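# Remove printer build plate and lay it flat nearby

## Task

Pull the thin magnetic build sheet off the 3-D printer's heated bed and lay it flat, with its original face still upward, on the surface under the printer, away from both the printer and its door. The printer must stay where it stands, and the other items next to and behind it must stay roughly in place and keep their orientation. The result only counts if everything stays put without the robot holding it. Finish by releasing the sheet and moving the grippers away.

## Robot and tools

Robot: two identical six-joint arms, left_arm and right_arm, each with a two-finger parallel gripper. Their bases sit at (0, +0.300, 0) for left_arm and (0, -0.300, 0) for right_arm, both unrotated. The names do not tell you which side of a picture an arm appears on.

Frame: one scene frame for everything. Origin on the table top midway between the bases, +x reaches out over the table, +y is toward left_arm, +z is up. Distances are in metres, orientations are quaternions written w first (qw, qx, qy, qz). On a gripper the fingers point along its own +z and close along its own y. The reported end_effector_position is the point between the finger pads, roughly 1 cm back from the tips. Reported hand positions can be somewhat wrong, more so at long reach, and arms often settle a centimetre or more from the command, usually low.

The 16-number row: every motion command uses one flat list of 16 numbers covering both arms, even if only one moves. First 8 are left_arm: x, y, z, qw, qx, qy, qz, opening; the next 8 are right_arm in the same order. x, y, z and the quaternion are an absolute target pose for that gripper in the scene frame, not an offset. Opening runs from -1 (closed) to +1 (fully open, 0.094 m). To hold an arm still, repeat its whole last reported pose plus the desired opening; to keep an orientation steady, resend the same target quaternion each time rather than copying the drifted reported one.

Tools:
- execute_actions {actions, pictures}: actions is a list of zero or one item. Empty list = just read the state. An item with rows (1 to 15 rows of 16 numbers) and optional steps (1 to 15, default 15) runs that many control steps of 1/30 s, one row per step, the final row repeating. An item with only steps (up to 300) waits. A target more than 0.6 m from the arm's last reported position along any gripper axis is refused and nothing is sent. pictures toggles camera images (on by default).
- move {target, speed}: target is one 16-number row as above; each gripper travels a straight line toward its pose, both finishing together, lasting 0.5 to 10 s (cut off at 10 s). speed is m/s, 0.002 to 0.5, default 0.25; rotation is capped at twice that in rad/s. Grippers rotate the short way. Paths ignore obstacles and the other arm, and real motion can lag, wander and overshoot speed, especially with a stretched arm. Opening is applied at the start. The result adds a move: line with the ending (done, off_target, moving, held, fault), limits that acted (paced = pose clipped; held = some steps blocked, after which the arm may jump fast), and each gripper's distance from its target.
- wait {seconds}: 0 to 10 s, nothing new commanded.
- zoom_image {camera, region}: enlarged crop of cam_high, cam_low, cam_left_wrist or cam_right_wrist; region is [x0, y0, x1, y1] pixels, at most 504 by 504, origin top-left.
- show_instructions: displays the reference image(s); no motion.
- read_manual {section}: licence texts only.
- finished_scene {scene}: ends the current scene irreversibly and grades it.

Controller behaviour: each step the commanded pose is clamped to within 70 mm and 16 degrees of the measured pose, then solved by damped inverse kinematics, favouring position over orientation. After an action ends the arm only continues to its last clamped pose, so far targets need several commands; check the reported pose. Elbows never fully straighten. Joint limits (rad): waist -2.880..2.880, shoulder 0..3.142, elbow 0..3.019, wrist pitch -1.693..1.571, wrist yaw -1.571..1.571, wrist roll -2.094..2.094. The simulation keeps running between your calls.

Result lines: the state line gives left_arm | right_arm pose. grip_measured is the measured finger opening on the command scale (the last joint value is metres); each gripper may read up to about 1 mm off consistently. Hand target shows where the controller is driving. pose unreachable means the clearance check altered or blocked that arm's command; HELD marks steps where a row was not sent. FAULT means an arm stopped; MOTOR HOT appears from 85 °C, and at 100 °C an OVER-TEMPERATURE FAULT makes that arm let go and drop.

Gripping: command an opening below grip_measured to hold; about 0.03 under is firm, less is gentler. Pads push roughly 50 to 62 N each, less on very thin parts under about 2 mm (a thin sheet gets weaker grip), with a brief spike on first contact.

Cameras: cam_high and cam_low are fixed, the two wrist cameras are fisheye on each gripper; all 504x504, with calibration given per scene.

Avoid: arms colliding or pushing on each other; fast or deep contacts (speed and overshoot past contact raise force); dropping, slipping or slamming the plate; knocking anything off the table; moving the printer or the neighbouring objects; long heavy holding that heats motors. Occasional disturbances may tug the held part or nudge loose items. At the end the plate must rest flat on its own, then open and withdraw.

Each tool is called after ">>>" as name(argument=value, ...), one argument or row to a line, values as JSON.

Reference images:

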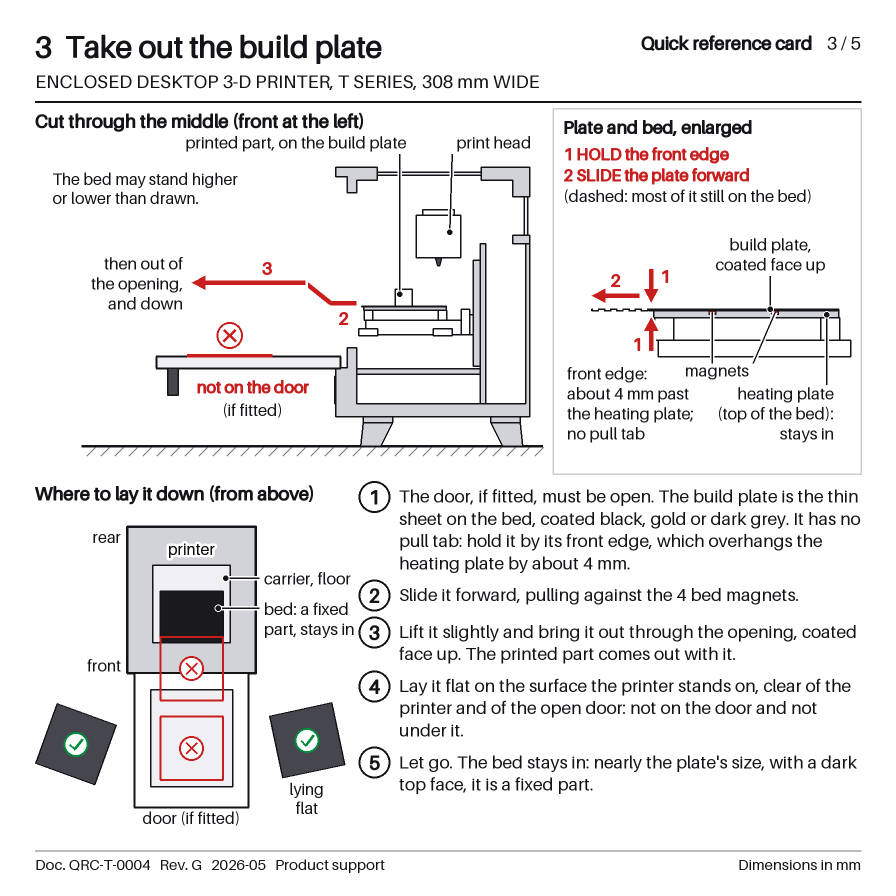

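## Session

>>> execute_actions(
  actions=[],
)

Scene clock: 0.00 s of 4100.00 s.
left_arm: end_effector_position=(+0.5230, +0.3017, +0.4821) grip_measured=+1.000 end_effector_quat_wxyz=(+0.704, +0.002, +0.711, +0.002) | right_arm: end_effector_position=(+0.5172, -0.2975, +0.4860) grip_measured=+1.000 end_effector_quat_wxyz=(+0.701, +0.003, +0.713, +0.009)
Joint positions: left_arm=[0.006 1.058 1.034 0.014 0.005 0.006 0.094] | right_arm=[ 0.004  1.041  1.038 -0.014 -0.006  0.017  0.094]
Joint velocities: left_arm=[-0.005 -0.015 -0.002  0.002 -0.051 -0.022  0.   ] | right_arm=[ 0.015 -0.005  0.007 -0.007 -0.095 -0.037  0.   ]
Hand target (left_arm): +0.523, +0.302, +0.502; +0.716, +0.002, +0.698, +0.003
Hand target (right_arm): +0.516, -0.297, +0.510; +0.716, +0.003, +0.698, +0.010

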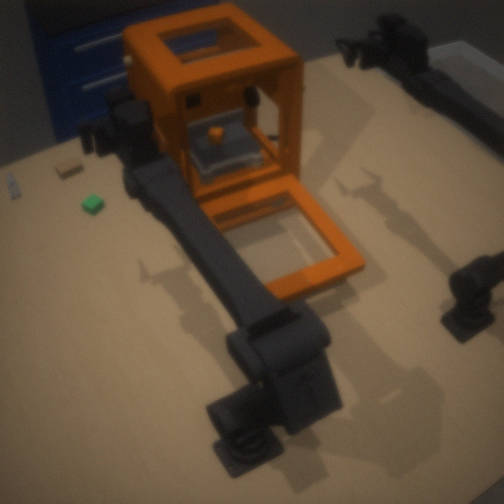

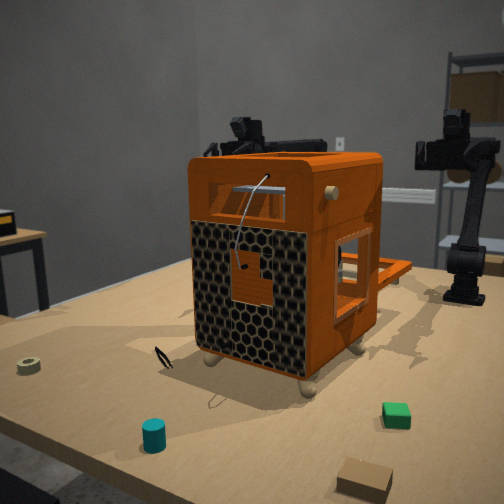

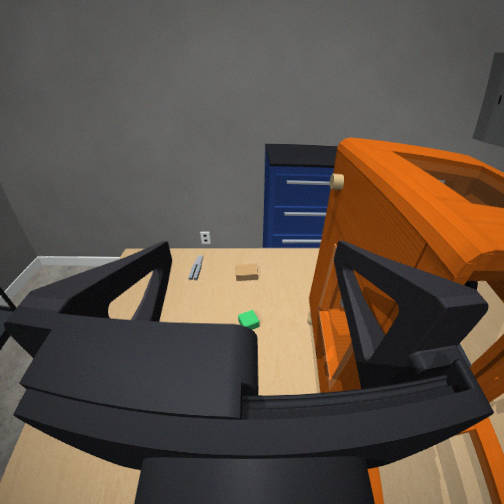

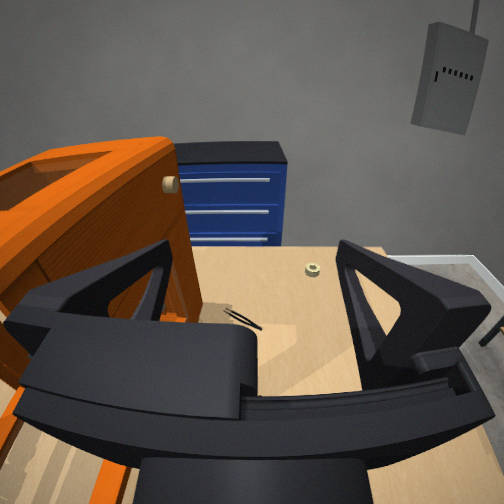

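>>> zoom_image(
  camera="cam_high",
  region=[120, 60, 380, 320],
)

Region (120, 60, 380, 320) of cam_high's 504x504 image, scaled by 1.938, with more detail than that image has.

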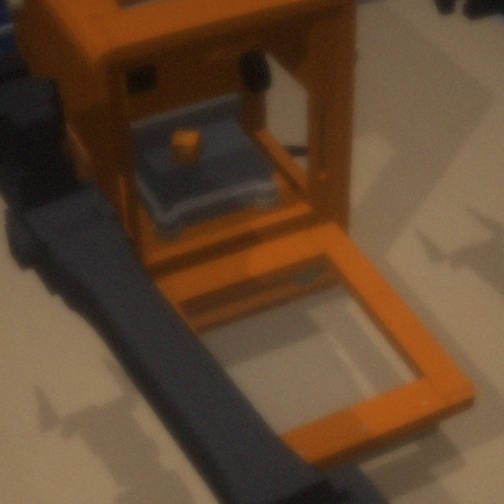

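>>> move(
  target=[0.25,0.2,0.32,0.5,0.5,0.5,0.5,-0.5, 0.4,-0.38,0.45,0.701,0.003,0.713,0.009,1],
)

>>> move(
  target=[0.42,0.0,0.25,0.5,0.5,0.5,0.5,-0.5, 0.4,-0.38,0.45,0.701,0.003,0.713,0.009,1],
  speed=0.15,
)

Scene clock: 16.90 s of 4100.00 s.
left_arm: end_effector_position=(+0.2502, +0.1951, +0.3253) grip_measured=-0.498 end_effector_quat_wxyz=(+0.501, +0.499, +0.500, +0.500) | right_arm: end_effector_position=(+0.4036, -0.3771, +0.4454) grip_measured=+1.000 end_effector_quat_wxyz=(+0.700, +0.003, +0.714, +0.014)
Joint positions: left_arm=[-0.926  0.275  0.343 -0.063 -0.927  1.572  0.024] | right_arm=[-0.33   0.744  0.779 -0.055 -0.345  0.017  0.094]
Joint velocities: left_arm=[-0.005  0.005 -0.017 -0.017 -0.051 -0.007 -0.001] | right_arm=[-0.015  0.005  0.012  0.007 -0.081  0.022  0.   ]
Hand target (left_arm): +0.248, +0.196, +0.323; +0.499, +0.501, +0.497, +0.503
Hand target (right_arm): +0.401, -0.380, +0.450; +0.701, +0.005, +0.713, +0.011
Off the commanded pose (left_arm): 0.007 m, 0 deg.
Off the commanded pose (right_arm): 0.007 m, 1 deg.
After step 90, 10.20 s passed at rest.
move: done
camera_calibration (this result's frames):
cam_left_wrist: T_world_to_cam=[[0.0188162, -0.00679824, -0.9998, 0.323213], [-0.556347, 0.830794, -0.0161195, -0.00568913], [0.830737, 0.556539, 0.0118502, -0.195199], [0, 0, 0, 1]] pos_world=[0.152912, 0.115559, 0.325369]
cam_right_wrist: T_world_to_cam=[[0.0147489, -0.999597, -0.0242706, -0.371468], [-0.601318, 0.0105263, -0.798941, 0.608497], [0.798874, 0.0263778, -0.60092, 0.0805331], [0, 0, 0, 1]] pos_world=[0.307043, -0.379848, 0.525531]

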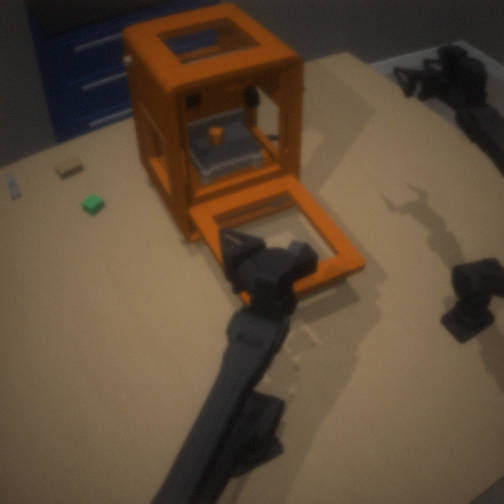

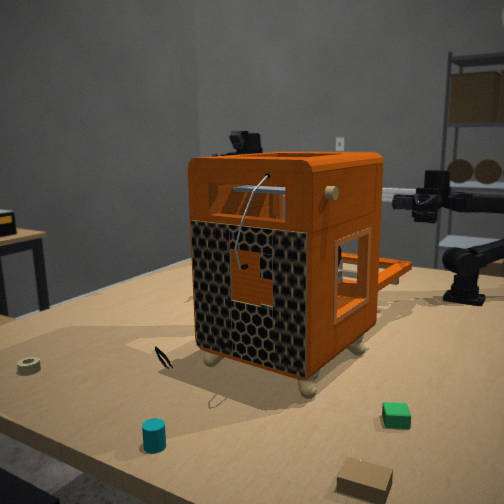

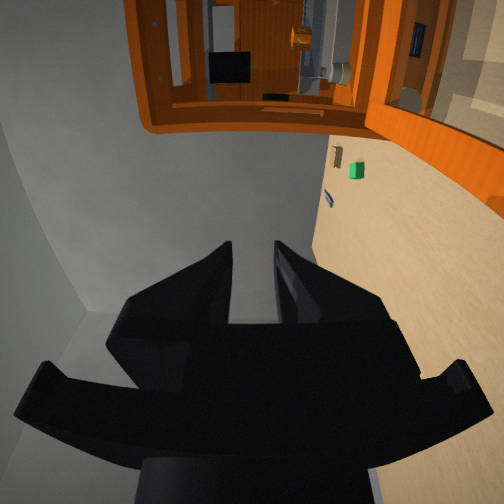

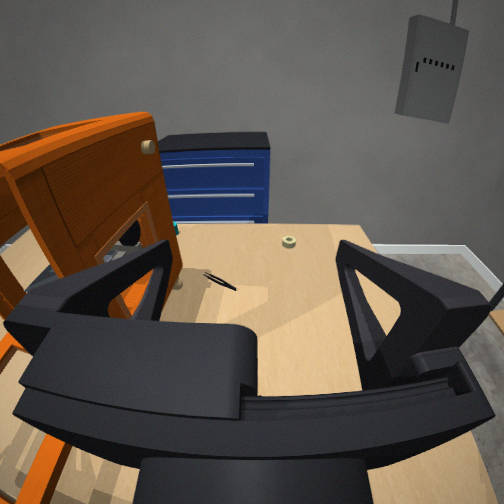

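Scene clock: 19.07 s of 4100.00 s.
left_arm: end_effector_position=(+0.4050, +0.0133, +0.2286) grip_measured=-0.498 end_effector_quat_wxyz=(+0.481, +0.522, +0.496, +0.500) | right_arm: end_effector_position=(+0.4036, -0.3769, +0.4408) grip_measured=+1.000 end_effector_quat_wxyz=(+0.697, +0.004, +0.717, +0.015)
Joint positions: left_arm=[-0.885  1.416  0.609  0.75  -0.878  1.572  0.024] | right_arm=[-0.33   0.744  0.773 -0.059 -0.346  0.017  0.094]
Joint velocities: left_arm=[-0.015  0.015 -0.002 -0.007 -0.051 -0.022 -0.001] | right_arm=[-0.015  0.005 -0.012 -0.007 -0.037 -0.095  0.   ]
Hand target (left_arm): +0.417, +0.006, +0.249; +0.500, +0.500, +0.500, +0.500
Hand target (right_arm): +0.400, -0.380, +0.450; +0.701, +0.003, +0.713, +0.009
Off the commanded pose (left_arm): 0.029 m, 3 deg.
Off the commanded pose (right_arm): 0.010 m, 1 deg.
move: off_target (left_arm)
camera_calibration (this result's frames):
cam_left_wrist: T_world_to_cam=[[-0.0199534, 0.0403365, -0.998987, 0.237289], [-0.550077, 0.833919, 0.0446585, 0.213396], [0.834876, 0.55041, 0.00554865, -0.221678], [0, 0, 0, 1]] pos_world=[0.307192, -0.0655125, 0.228749]
cam_right_wrist: T_world_to_cam=[[0.015649, -0.999495, -0.0276488, -0.370225], [-0.608794, 0.0124111, -0.793231, 0.605985], [0.793174, 0.0292457, -0.608293, 0.0843481], [0, 0, 0, 1]] pos_world=[0.307811, -0.380026, 0.521758]

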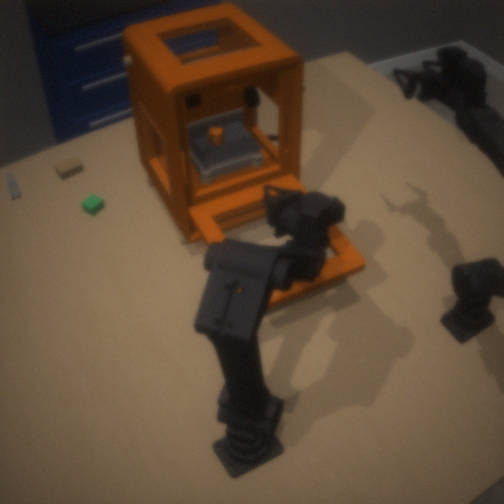

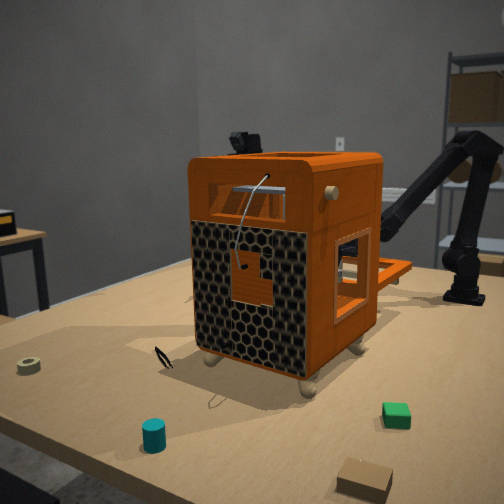

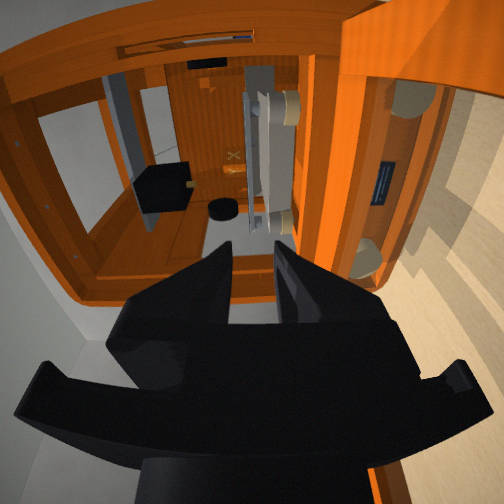

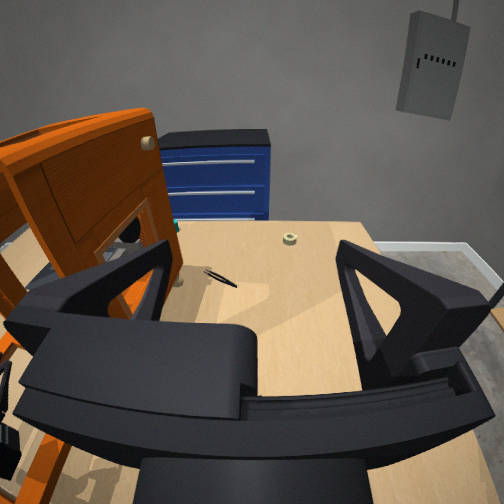

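>>> move(
  target=[0.52,0.0,0.245,0.5,0.5,0.5,0.5,-0.5, 0.4,-0.38,0.45,0.701,0.003,0.713,0.009,1],
  speed=0.08,
)

>>> zoom_image(
  camera="cam_left_wrist",
  region=[150, 80, 350, 280],
)

Scene clock: 24.00 s of 4100.00 s.
left_arm: end_effector_position=(+0.5050, +0.0083, +0.2311) grip_measured=-0.498 end_effector_quat_wxyz=(+0.489, +0.513, +0.500, +0.499) | right_arm: end_effector_position=(+0.4036, -0.3769, +0.4375) grip_measured=+1.000 end_effector_quat_wxyz=(+0.695, +0.005, +0.719, +0.016)
Joint positions: left_arm=[-0.717  1.592  0.809  0.75  -0.714  1.572  0.024] | right_arm=[-0.33   0.744  0.767 -0.059 -0.346  0.017  0.094]
Joint velocities: left_arm=[-0.015 -0.015  0.017  0.002  0.007  0.007 -0.001] | right_arm=[-0.015 -0.005  0.012 -0.012 -0.007  0.037  0.   ]
Hand target (left_arm): +0.519, +0.001, +0.244; +0.500, +0.500, +0.500, +0.499
Hand target (right_arm): +0.400, -0.380, +0.450; +0.701, +0.003, +0.713, +0.009
Off the commanded pose (left_arm): 0.022 m, 2 deg.
Off the commanded pose (right_arm): 0.013 m, 1 deg.
After step 90, 0.13 s passed at rest.
move: off_target (left_arm, right_arm)
camera_calibration (this result's frames):
cam_left_wrist: T_world_to_cam=[[-0.00897193, 0.0182224, -0.999794, 0.236812], [-0.553426, 0.832655, 0.0201424, 0.279862], [0.83285, 0.553493, 0.00261423, -0.30067], [0, 0, 0, 1]] pos_world=[0.40742, -0.0709247, 0.231912]
cam_right_wrist: T_world_to_cam=[[0.0155048, -0.999446, -0.029455, -0.369453], [-0.612795, 0.0137795, -0.790122, 0.604146], [0.79009, 0.0303005, -0.612242, 0.0857041], [0, 0, 0, 1]] pos_world=[0.308232, -0.38017, 0.518938]

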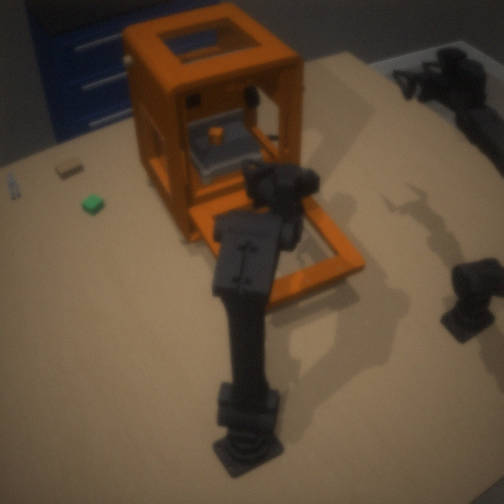

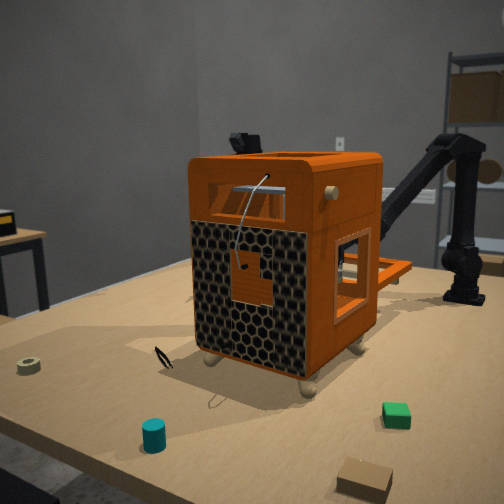

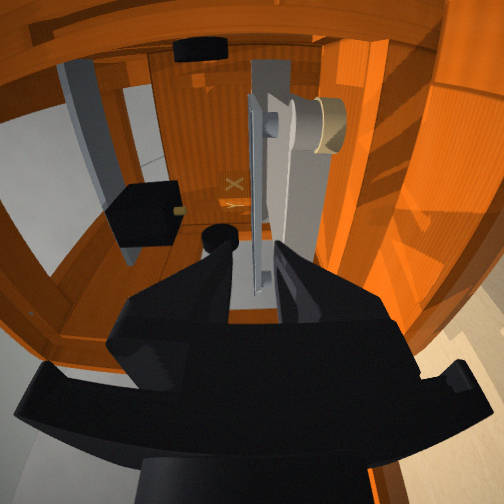

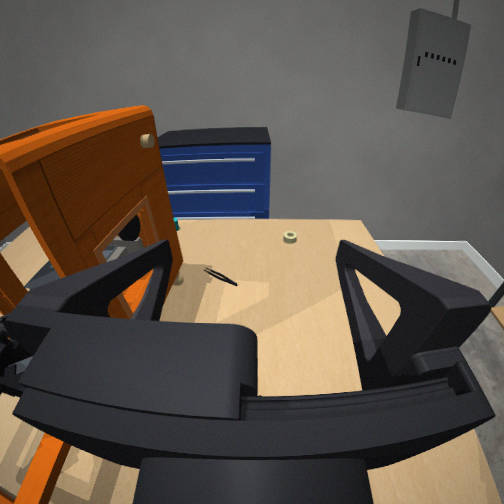

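Region (150, 80, 350, 280) of cam_left_wrist's 504x504 image, scaled by 2.520, with more detail than that image has.

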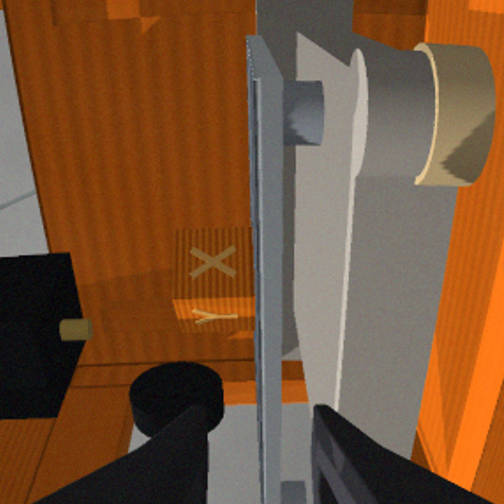

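>>> move(
  target=[0.535,-0.008,0.243,0.5,0.5,0.5,0.5,-0.7, 0.4,-0.38,0.44,0.701,0.003,0.713,0.009,1],
  speed=0.03,
)

>>> zoom_image(
  camera="cam_left_wrist",
  region=[190, 160, 330, 300],
)

Scene clock: 31.23 s of 4100.00 s.
left_arm: end_effector_position=(+0.5191, -0.0013, +0.2319) grip_measured=-0.698 end_effector_quat_wxyz=(+0.492, +0.510, +0.499, +0.498) | right_arm: end_effector_position=(+0.4033, -0.3767, +0.4292) grip_measured=+1.000 end_effector_quat_wxyz=(+0.691, +0.006, +0.723, +0.018)
Joint positions: left_arm=[-0.712  1.63   0.855  0.75  -0.706  1.572  0.014] | right_arm=[-0.33   0.743  0.753 -0.059 -0.346  0.017  0.094]
Joint velocities: left_arm=[-0.015 -0.005  0.012  0.007  0.022  0.022  0.   ] | right_arm=[ 0.005  0.005  0.032 -0.007 -0.095  0.081  0.   ]
Hand target (left_arm): +0.534, -0.007, +0.243; +0.500, +0.500, +0.500, +0.500
Hand target (right_arm): +0.400, -0.380, +0.440; +0.701, +0.003, +0.713, +0.009
Off the commanded pose (left_arm): 0.021 m, 1 deg.
Off the commanded pose (right_arm): 0.012 m, 2 deg.
After step 90, 2.77 s passed at rest.
move: off_target (left_arm, right_arm)
camera_calibration (this result's frames):
cam_left_wrist: T_world_to_cam=[[-0.00274613, 0.0125621, -0.999917, 0.234694], [-0.551303, 0.834219, 0.0119945, 0.296407], [0.834301, 0.55129, 0.00463465, -0.308391], [0, 0, 0, 1]] pos_world=[0.421345, -0.0802041, 0.232549]
cam_right_wrist: T_world_to_cam=[[0.0154974, -0.999307, -0.0338554, -0.367553], [-0.622446, 0.0168566, -0.782481, 0.599147], [0.782509, 0.0331995, -0.621753, 0.0891628], [0, 0, 0, 1]] pos_world=[0.308862, -0.380358, 0.511815]

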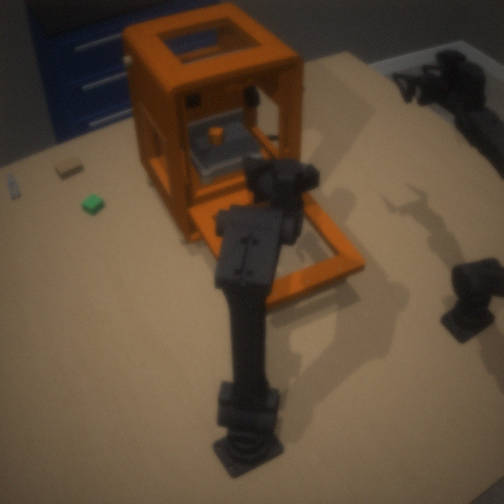

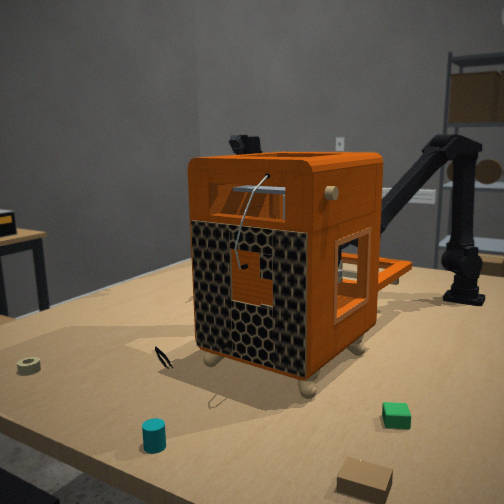

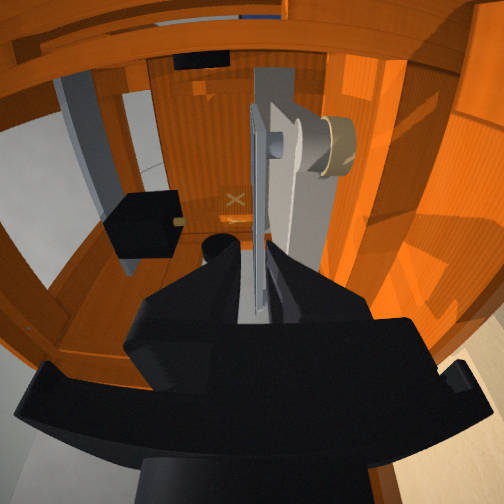

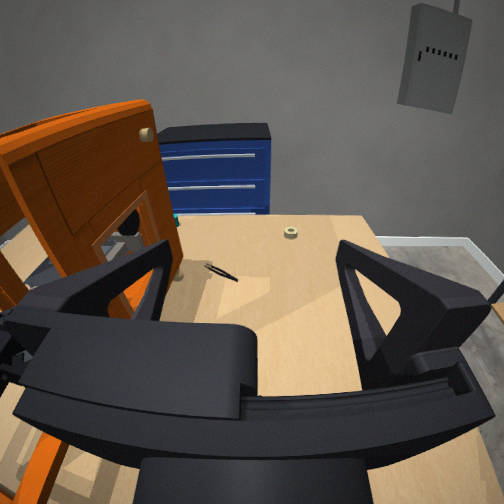

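Region (190, 160, 330, 300) of cam_left_wrist's 504x504 image, scaled by 3.600, with more detail than that image has.

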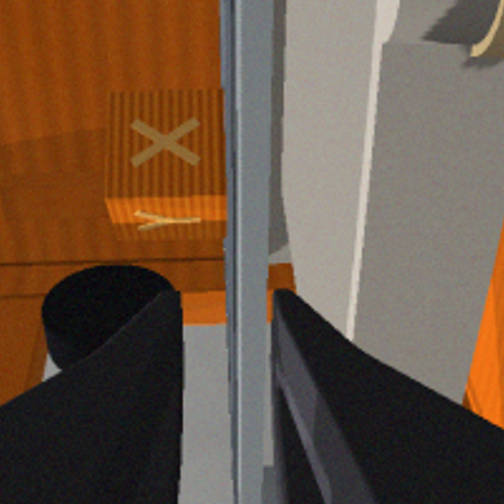

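>>> move(
  target=[0.55,-0.008,0.248,0.5,0.5,0.5,0.5,-0.7, 0.4,-0.38,0.44,0.701,0.003,0.713,0.009,1],
  speed=0.02,
)

>>> zoom_image(
  camera="cam_left_wrist",
  region=[190, 160, 330, 300],
)

Scene clock: 35.57 s of 4100.00 s.
left_arm: end_effector_position=(+0.5336, -0.0014, +0.2377) grip_measured=-0.698 end_effector_quat_wxyz=(+0.494, +0.508, +0.499, +0.498) | right_arm: end_effector_position=(+0.4032, -0.3767, +0.4254) grip_measured=+1.000 end_effector_quat_wxyz=(+0.689, +0.007, +0.725, +0.018)
Joint positions: left_arm=[-0.692  1.644  0.891  0.733 -0.687  1.572  0.014] | right_arm=[-0.33   0.743  0.747 -0.059 -0.346  0.017  0.094]
Joint velocities: left_arm=[-0.005 -0.015  0.002  0.012 -0.007  0.037  0.001] | right_arm=[ 0.005 -0.005 -0.012  0.007 -0.007 -0.022  0.   ]
Hand target (left_arm): +0.549, -0.007, +0.247; +0.500, +0.500, +0.500, +0.500
Hand target (right_arm): +0.400, -0.380, +0.440; +0.701, +0.003, +0.713, +0.009
Off the commanded pose (left_arm): 0.020 m, 1 deg.
Off the commanded pose (right_arm): 0.015 m, 2 deg.
move: off_target (left_arm, right_arm)
camera_calibration (this result's frames):
cam_left_wrist: T_world_to_cam=[[0.00104704, 0.00878227, -0.999961, 0.238556], [-0.55166, 0.834042, 0.00674744, 0.305833], [0.834068, 0.551632, 0.00571811, -0.320565], [0, 0, 0, 1]] pos_world=[0.43584, -0.0803389, 0.238316]
cam_right_wrist: T_world_to_cam=[[0.0152959, -0.999238, -0.0359182, -0.366676], [-0.626955, 0.0183987, -0.778838, 0.597013], [0.778906, 0.0344321, -0.626195, 0.0906694], [0, 0, 0, 1]] pos_world=[0.309286, -0.380503, 0.508583]

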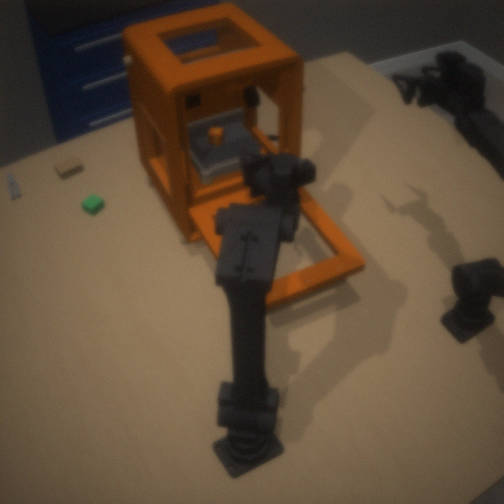

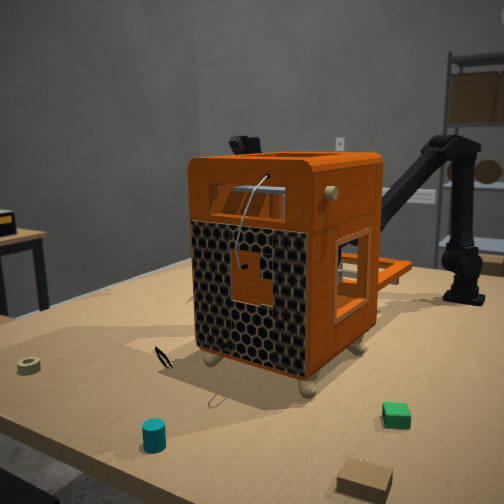

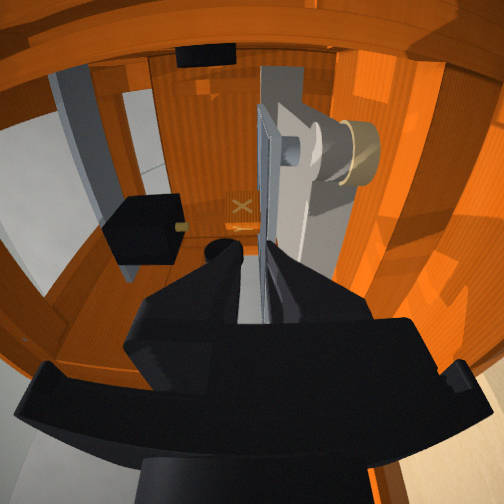

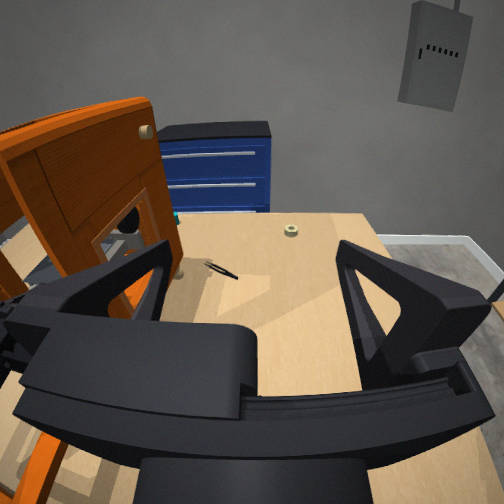

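Region (190, 160, 330, 300) of cam_left_wrist's 504x504 image, scaled by 3.600, with more detail than that image has.

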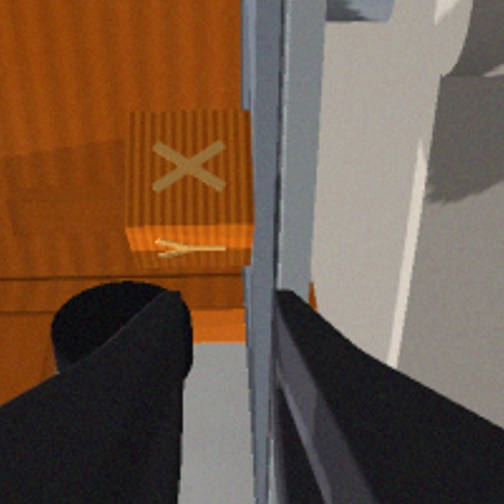

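>>> move(
  target=[0.553,-0.008,0.243,0.5,0.5,0.5,0.5,-0.7, 0.4,-0.38,0.44,0.701,0.003,0.713,0.009,1],
  speed=0.01,
)

>>> zoom_image(
  camera="cam_left_wrist",
  region=[190, 160, 330, 300],
)

Scene clock: 42.20 s of 4100.00 s.
left_arm: end_effector_position=(+0.5357, -0.0012, +0.2295) grip_measured=-0.698 end_effector_quat_wxyz=(+0.489, +0.513, +0.499, +0.497) | right_arm: end_effector_position=(+0.4030, -0.3766, +0.4218) grip_measured=+1.000 end_effector_quat_wxyz=(+0.687, +0.007, +0.727, +0.019)
Joint positions: left_arm=[-0.689  1.659  0.891  0.733 -0.683  1.572  0.014] | right_arm=[-0.33   0.743  0.741 -0.059 -0.347  0.017  0.094]
Joint velocities: left_arm=[-0.015 -0.005 -0.002  0.007 -0.022 -0.007 -0.001] | right_arm=[ 0.005 -0.005  0.012  0.002 -0.051 -0.037  0.   ]
Hand target (left_arm): +0.552, -0.007, +0.243; +0.500, +0.500, +0.500, +0.500
Hand target (right_arm): +0.400, -0.380, +0.440; +0.701, +0.003, +0.713, +0.009
Off the commanded pose (left_arm): 0.023 m, 2 deg.
Off the commanded pose (right_arm): 0.019 m, 3 deg.
After step 90, 1.30 s passed at rest.
move: off_target (left_arm, right_arm)
camera_calibration (this result's frames):
cam_left_wrist: T_world_to_cam=[[-0.00989417, 0.0176885, -0.999795, 0.236157], [-0.550877, 0.834341, 0.0202129, 0.30341], [0.834527, 0.550964, 0.00148908, -0.321693], [0, 0, 0, 1]] pos_world=[0.43794, -0.0800834, 0.230455]
cam_right_wrist: T_world_to_cam=[[0.0154769, -0.999163, -0.0378725, -0.365896], [-0.631164, 0.0196143, -0.775401, 0.594781], [0.775495, 0.0359046, -0.630332, 0.0922148], [0, 0, 0, 1]] pos_world=[0.309555, -0.380567, 0.505463]

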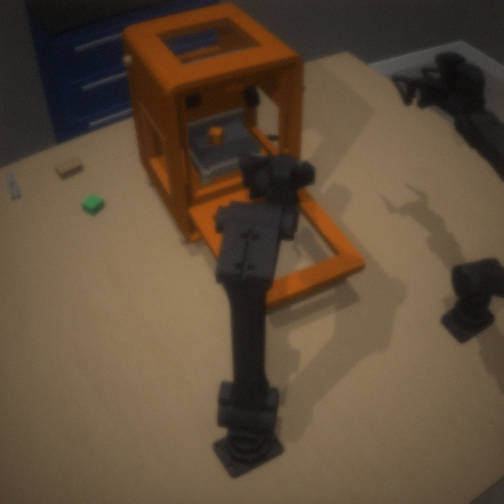

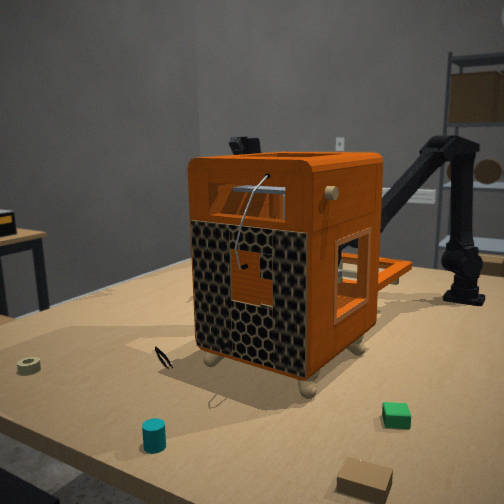

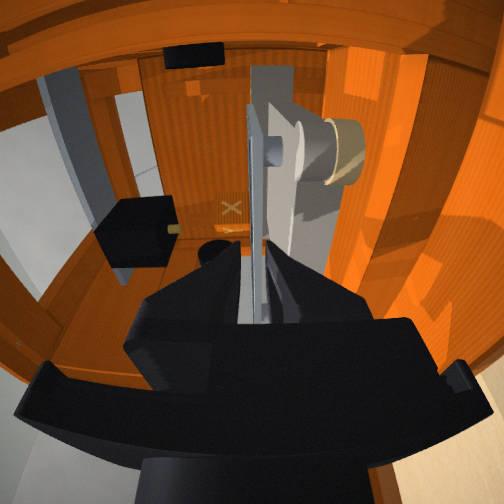

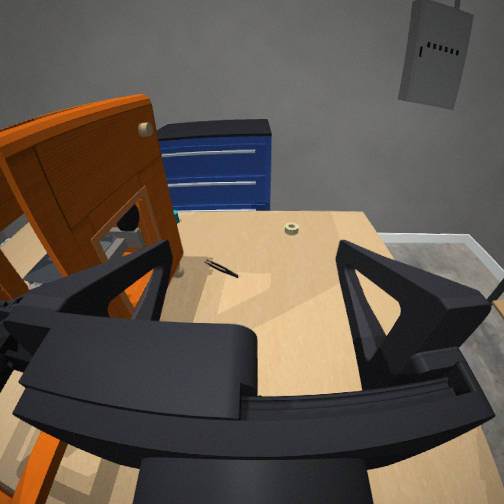

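Region (190, 160, 330, 300) of cam_left_wrist's 504x504 image, scaled by 3.600, with more detail than that image has.

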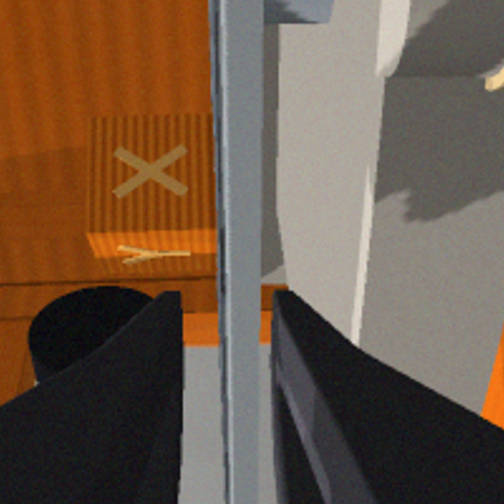

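>>> move(
  target=[0.56,-0.008,0.2445,0.5,0.5,0.5,0.5,-0.7, 0.4,-0.38,0.45,0.701,0.003,0.713,0.009,1],
  speed=0.01,
)

>>> zoom_image(
  camera="cam_left_wrist",
  region=[190, 160, 330, 300],
)

Scene clock: 48.33 s of 4100.00 s.
left_arm: end_effector_position=(+0.5434, -0.0018, +0.2341) grip_measured=-0.698 end_effector_quat_wxyz=(+0.493, +0.509, +0.499, +0.498) | right_arm: end_effector_position=(+0.4026, -0.3765, +0.4197) grip_measured=+1.000 end_effector_quat_wxyz=(+0.686, +0.008, +0.728, +0.019)
Joint positions: left_arm=[-0.68   1.667  0.912  0.733 -0.674  1.572  0.014] | right_arm=[-0.33   0.741  0.737 -0.059 -0.347  0.017  0.094]
Joint velocities: left_arm=[ 0.005 -0.015  0.007  0.007  0.007  0.022 -0.   ] | right_arm=[-0.005 -0.005  0.022 -0.007  0.051 -0.007  0.   ]
Hand target (left_arm): +0.559, -0.007, +0.244; +0.500, +0.500, +0.500, +0.500
Hand target (right_arm): +0.399, -0.380, +0.450; +0.701, +0.003, +0.713, +0.009
Off the commanded pose (left_arm): 0.021 m, 1 deg.
Off the commanded pose (right_arm): 0.031 m, 3 deg.
move: off_target (left_arm, right_arm)
camera_calibration (this result's frames):
cam_left_wrist: T_world_to_cam=[[-0.00118748, 0.0102636, -0.999947, 0.236149], [-0.551327, 0.834239, 0.00921744, 0.310835], [0.834289, 0.551308, 0.00466794, -0.328392], [0, 0, 0, 1]] pos_world=[0.445626, -0.0806894, 0.234804]
cam_right_wrist: T_world_to_cam=[[0.0153661, -0.999125, -0.0389039, -0.365351], [-0.6334, 0.0203793, -0.773556, 0.593287], [0.773672, 0.0365283, -0.632533, 0.0930398], [0, 0, 0, 1]] pos_world=[0.30942, -0.38052, 0.503578]

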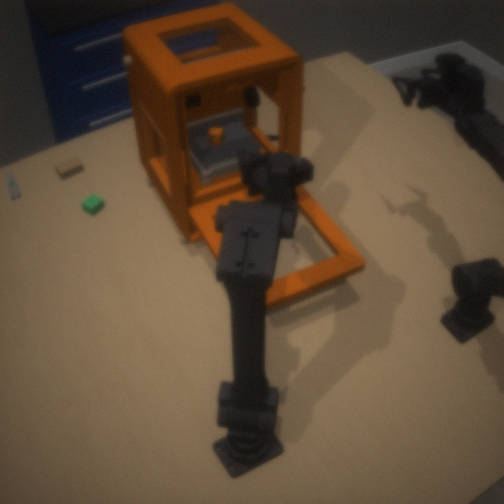

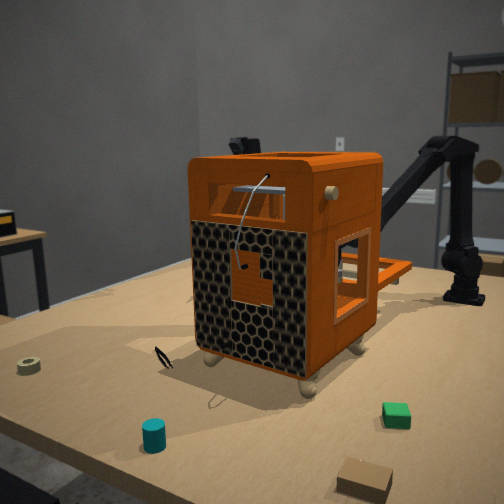

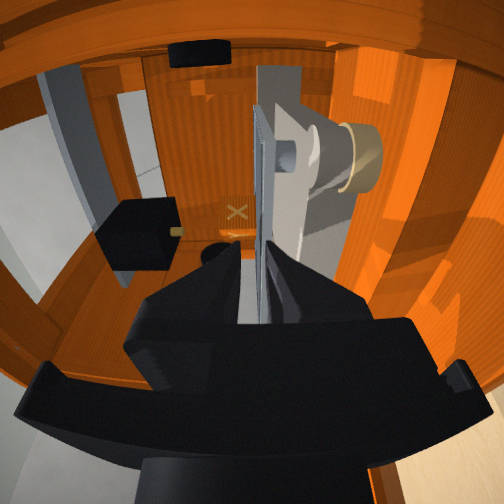

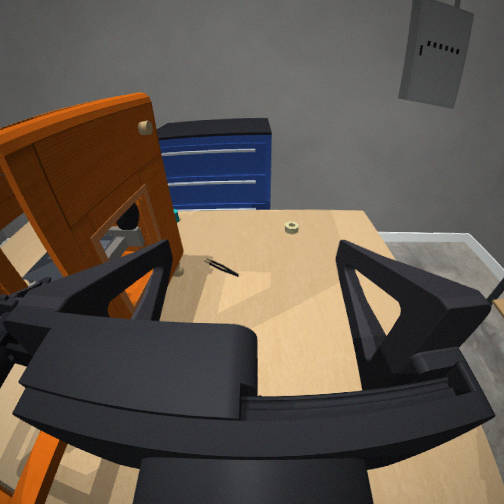

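Region (190, 160, 330, 300) of cam_left_wrist's 504x504 image, scaled by 3.600, with more detail than that image has.

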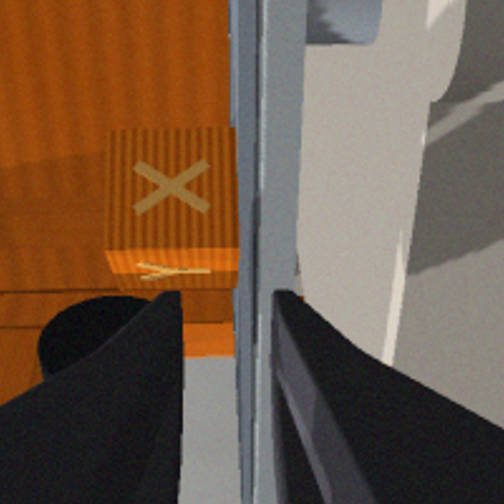

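>>> move(
  target=[0.585,-0.008,0.2455,0.5,0.5,0.5,0.5,-0.7, 0.4,-0.38,0.45,0.701,0.003,0.713,0.009,1],
  speed=0.01,
)

>>> zoom_image(
  camera="cam_left_wrist",
  region=[190, 160, 330, 300],
)

Scene clock: 55.03 s of 4100.00 s.
left_arm: end_effector_position=(+0.5465, -0.0002, +0.2338) grip_measured=-0.698 end_effector_quat_wxyz=(+0.494, +0.512, +0.498, +0.496) | right_arm: end_effector_position=(+0.4023, -0.3764, +0.4169) grip_measured=+1.000 end_effector_quat_wxyz=(+0.684, +0.008, +0.729, +0.020)
Joint positions: left_arm=[-0.672  1.669  0.915  0.729 -0.661  1.572  0.014] | right_arm=[-0.33   0.741  0.732 -0.059 -0.347  0.017  0.094]
Joint velocities: left_arm=[ 0.005  0.005 -0.002 -0.012  0.037 -0.022  0.001] | right_arm=[-0.015 -0.005 -0.007 -0.012 -0.007 -0.051  0.   ]
Hand target (left_arm): +0.581, -0.005, +0.245; +0.500, +0.500, +0.500, +0.500
Hand target (right_arm): +0.399, -0.379, +0.449; +0.701, +0.003, +0.713, +0.009
Off the commanded pose (left_arm): 0.041 m, 2 deg.
Off the commanded pose (right_arm): 0.033 m, 3 deg.
move: off_target (left_arm, right_arm)
camera_calibration (this result's frames):
cam_left_wrist: T_world_to_cam=[[-0.00340792, 0.0117061, -0.999926, 0.23702], [-0.547162, 0.836945, 0.0116629, 0.308433], [0.83702, 0.547161, 0.00355287, -0.333089], [0, 0, 0, 1]] pos_world=[0.448372, -0.078663, 0.234589]
cam_right_wrist: T_world_to_cam=[[0.0152088, -0.999071, -0.0403214, -0.36468], [-0.636467, 0.0214281, -0.771007, 0.591525], [0.771154, 0.0373893, -0.635549, 0.0941064], [0, 0, 0, 1]] pos_world=[0.309461, -0.380535, 0.501174]

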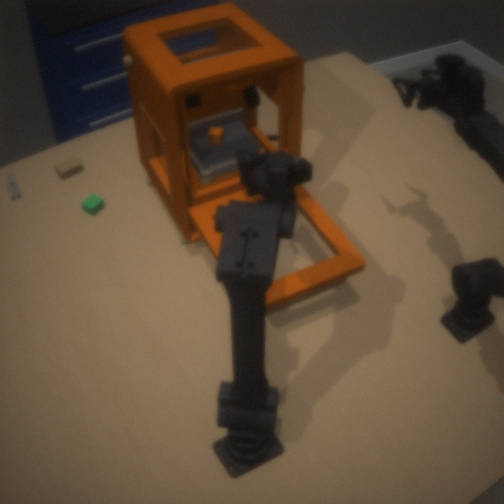

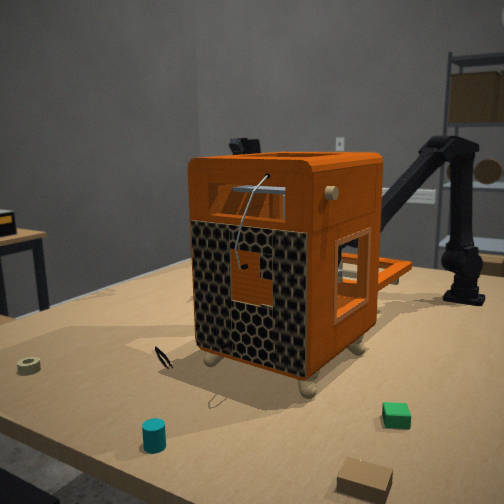

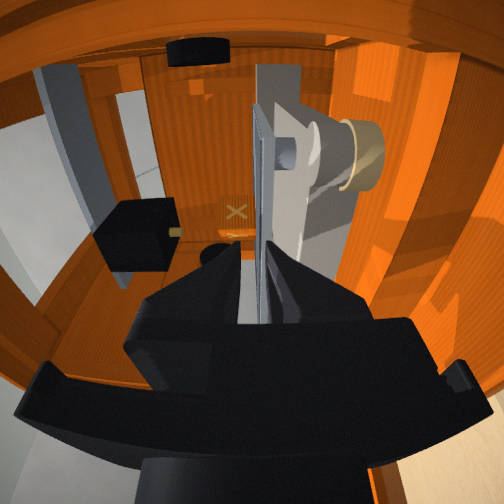

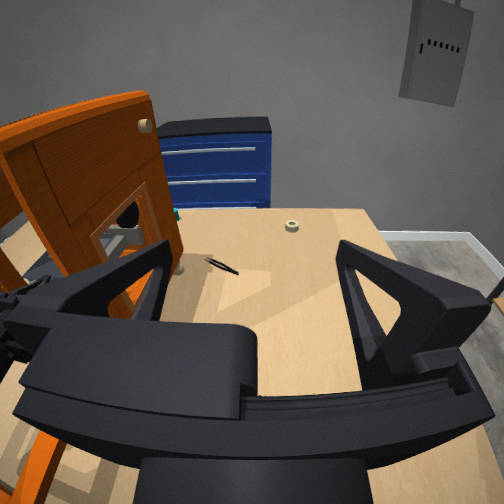

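Region (190, 160, 330, 300) of cam_left_wrist's 504x504 image, scaled by 3.600, with more detail than that image has.

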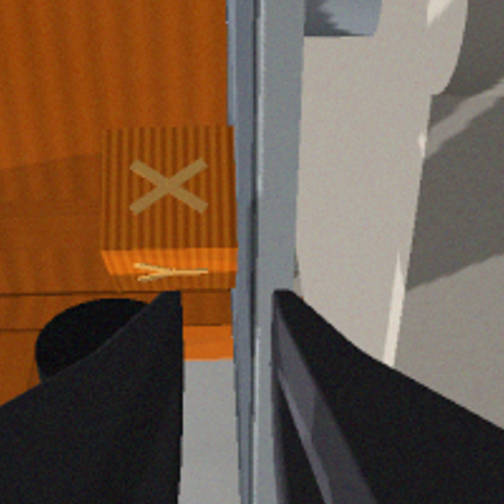

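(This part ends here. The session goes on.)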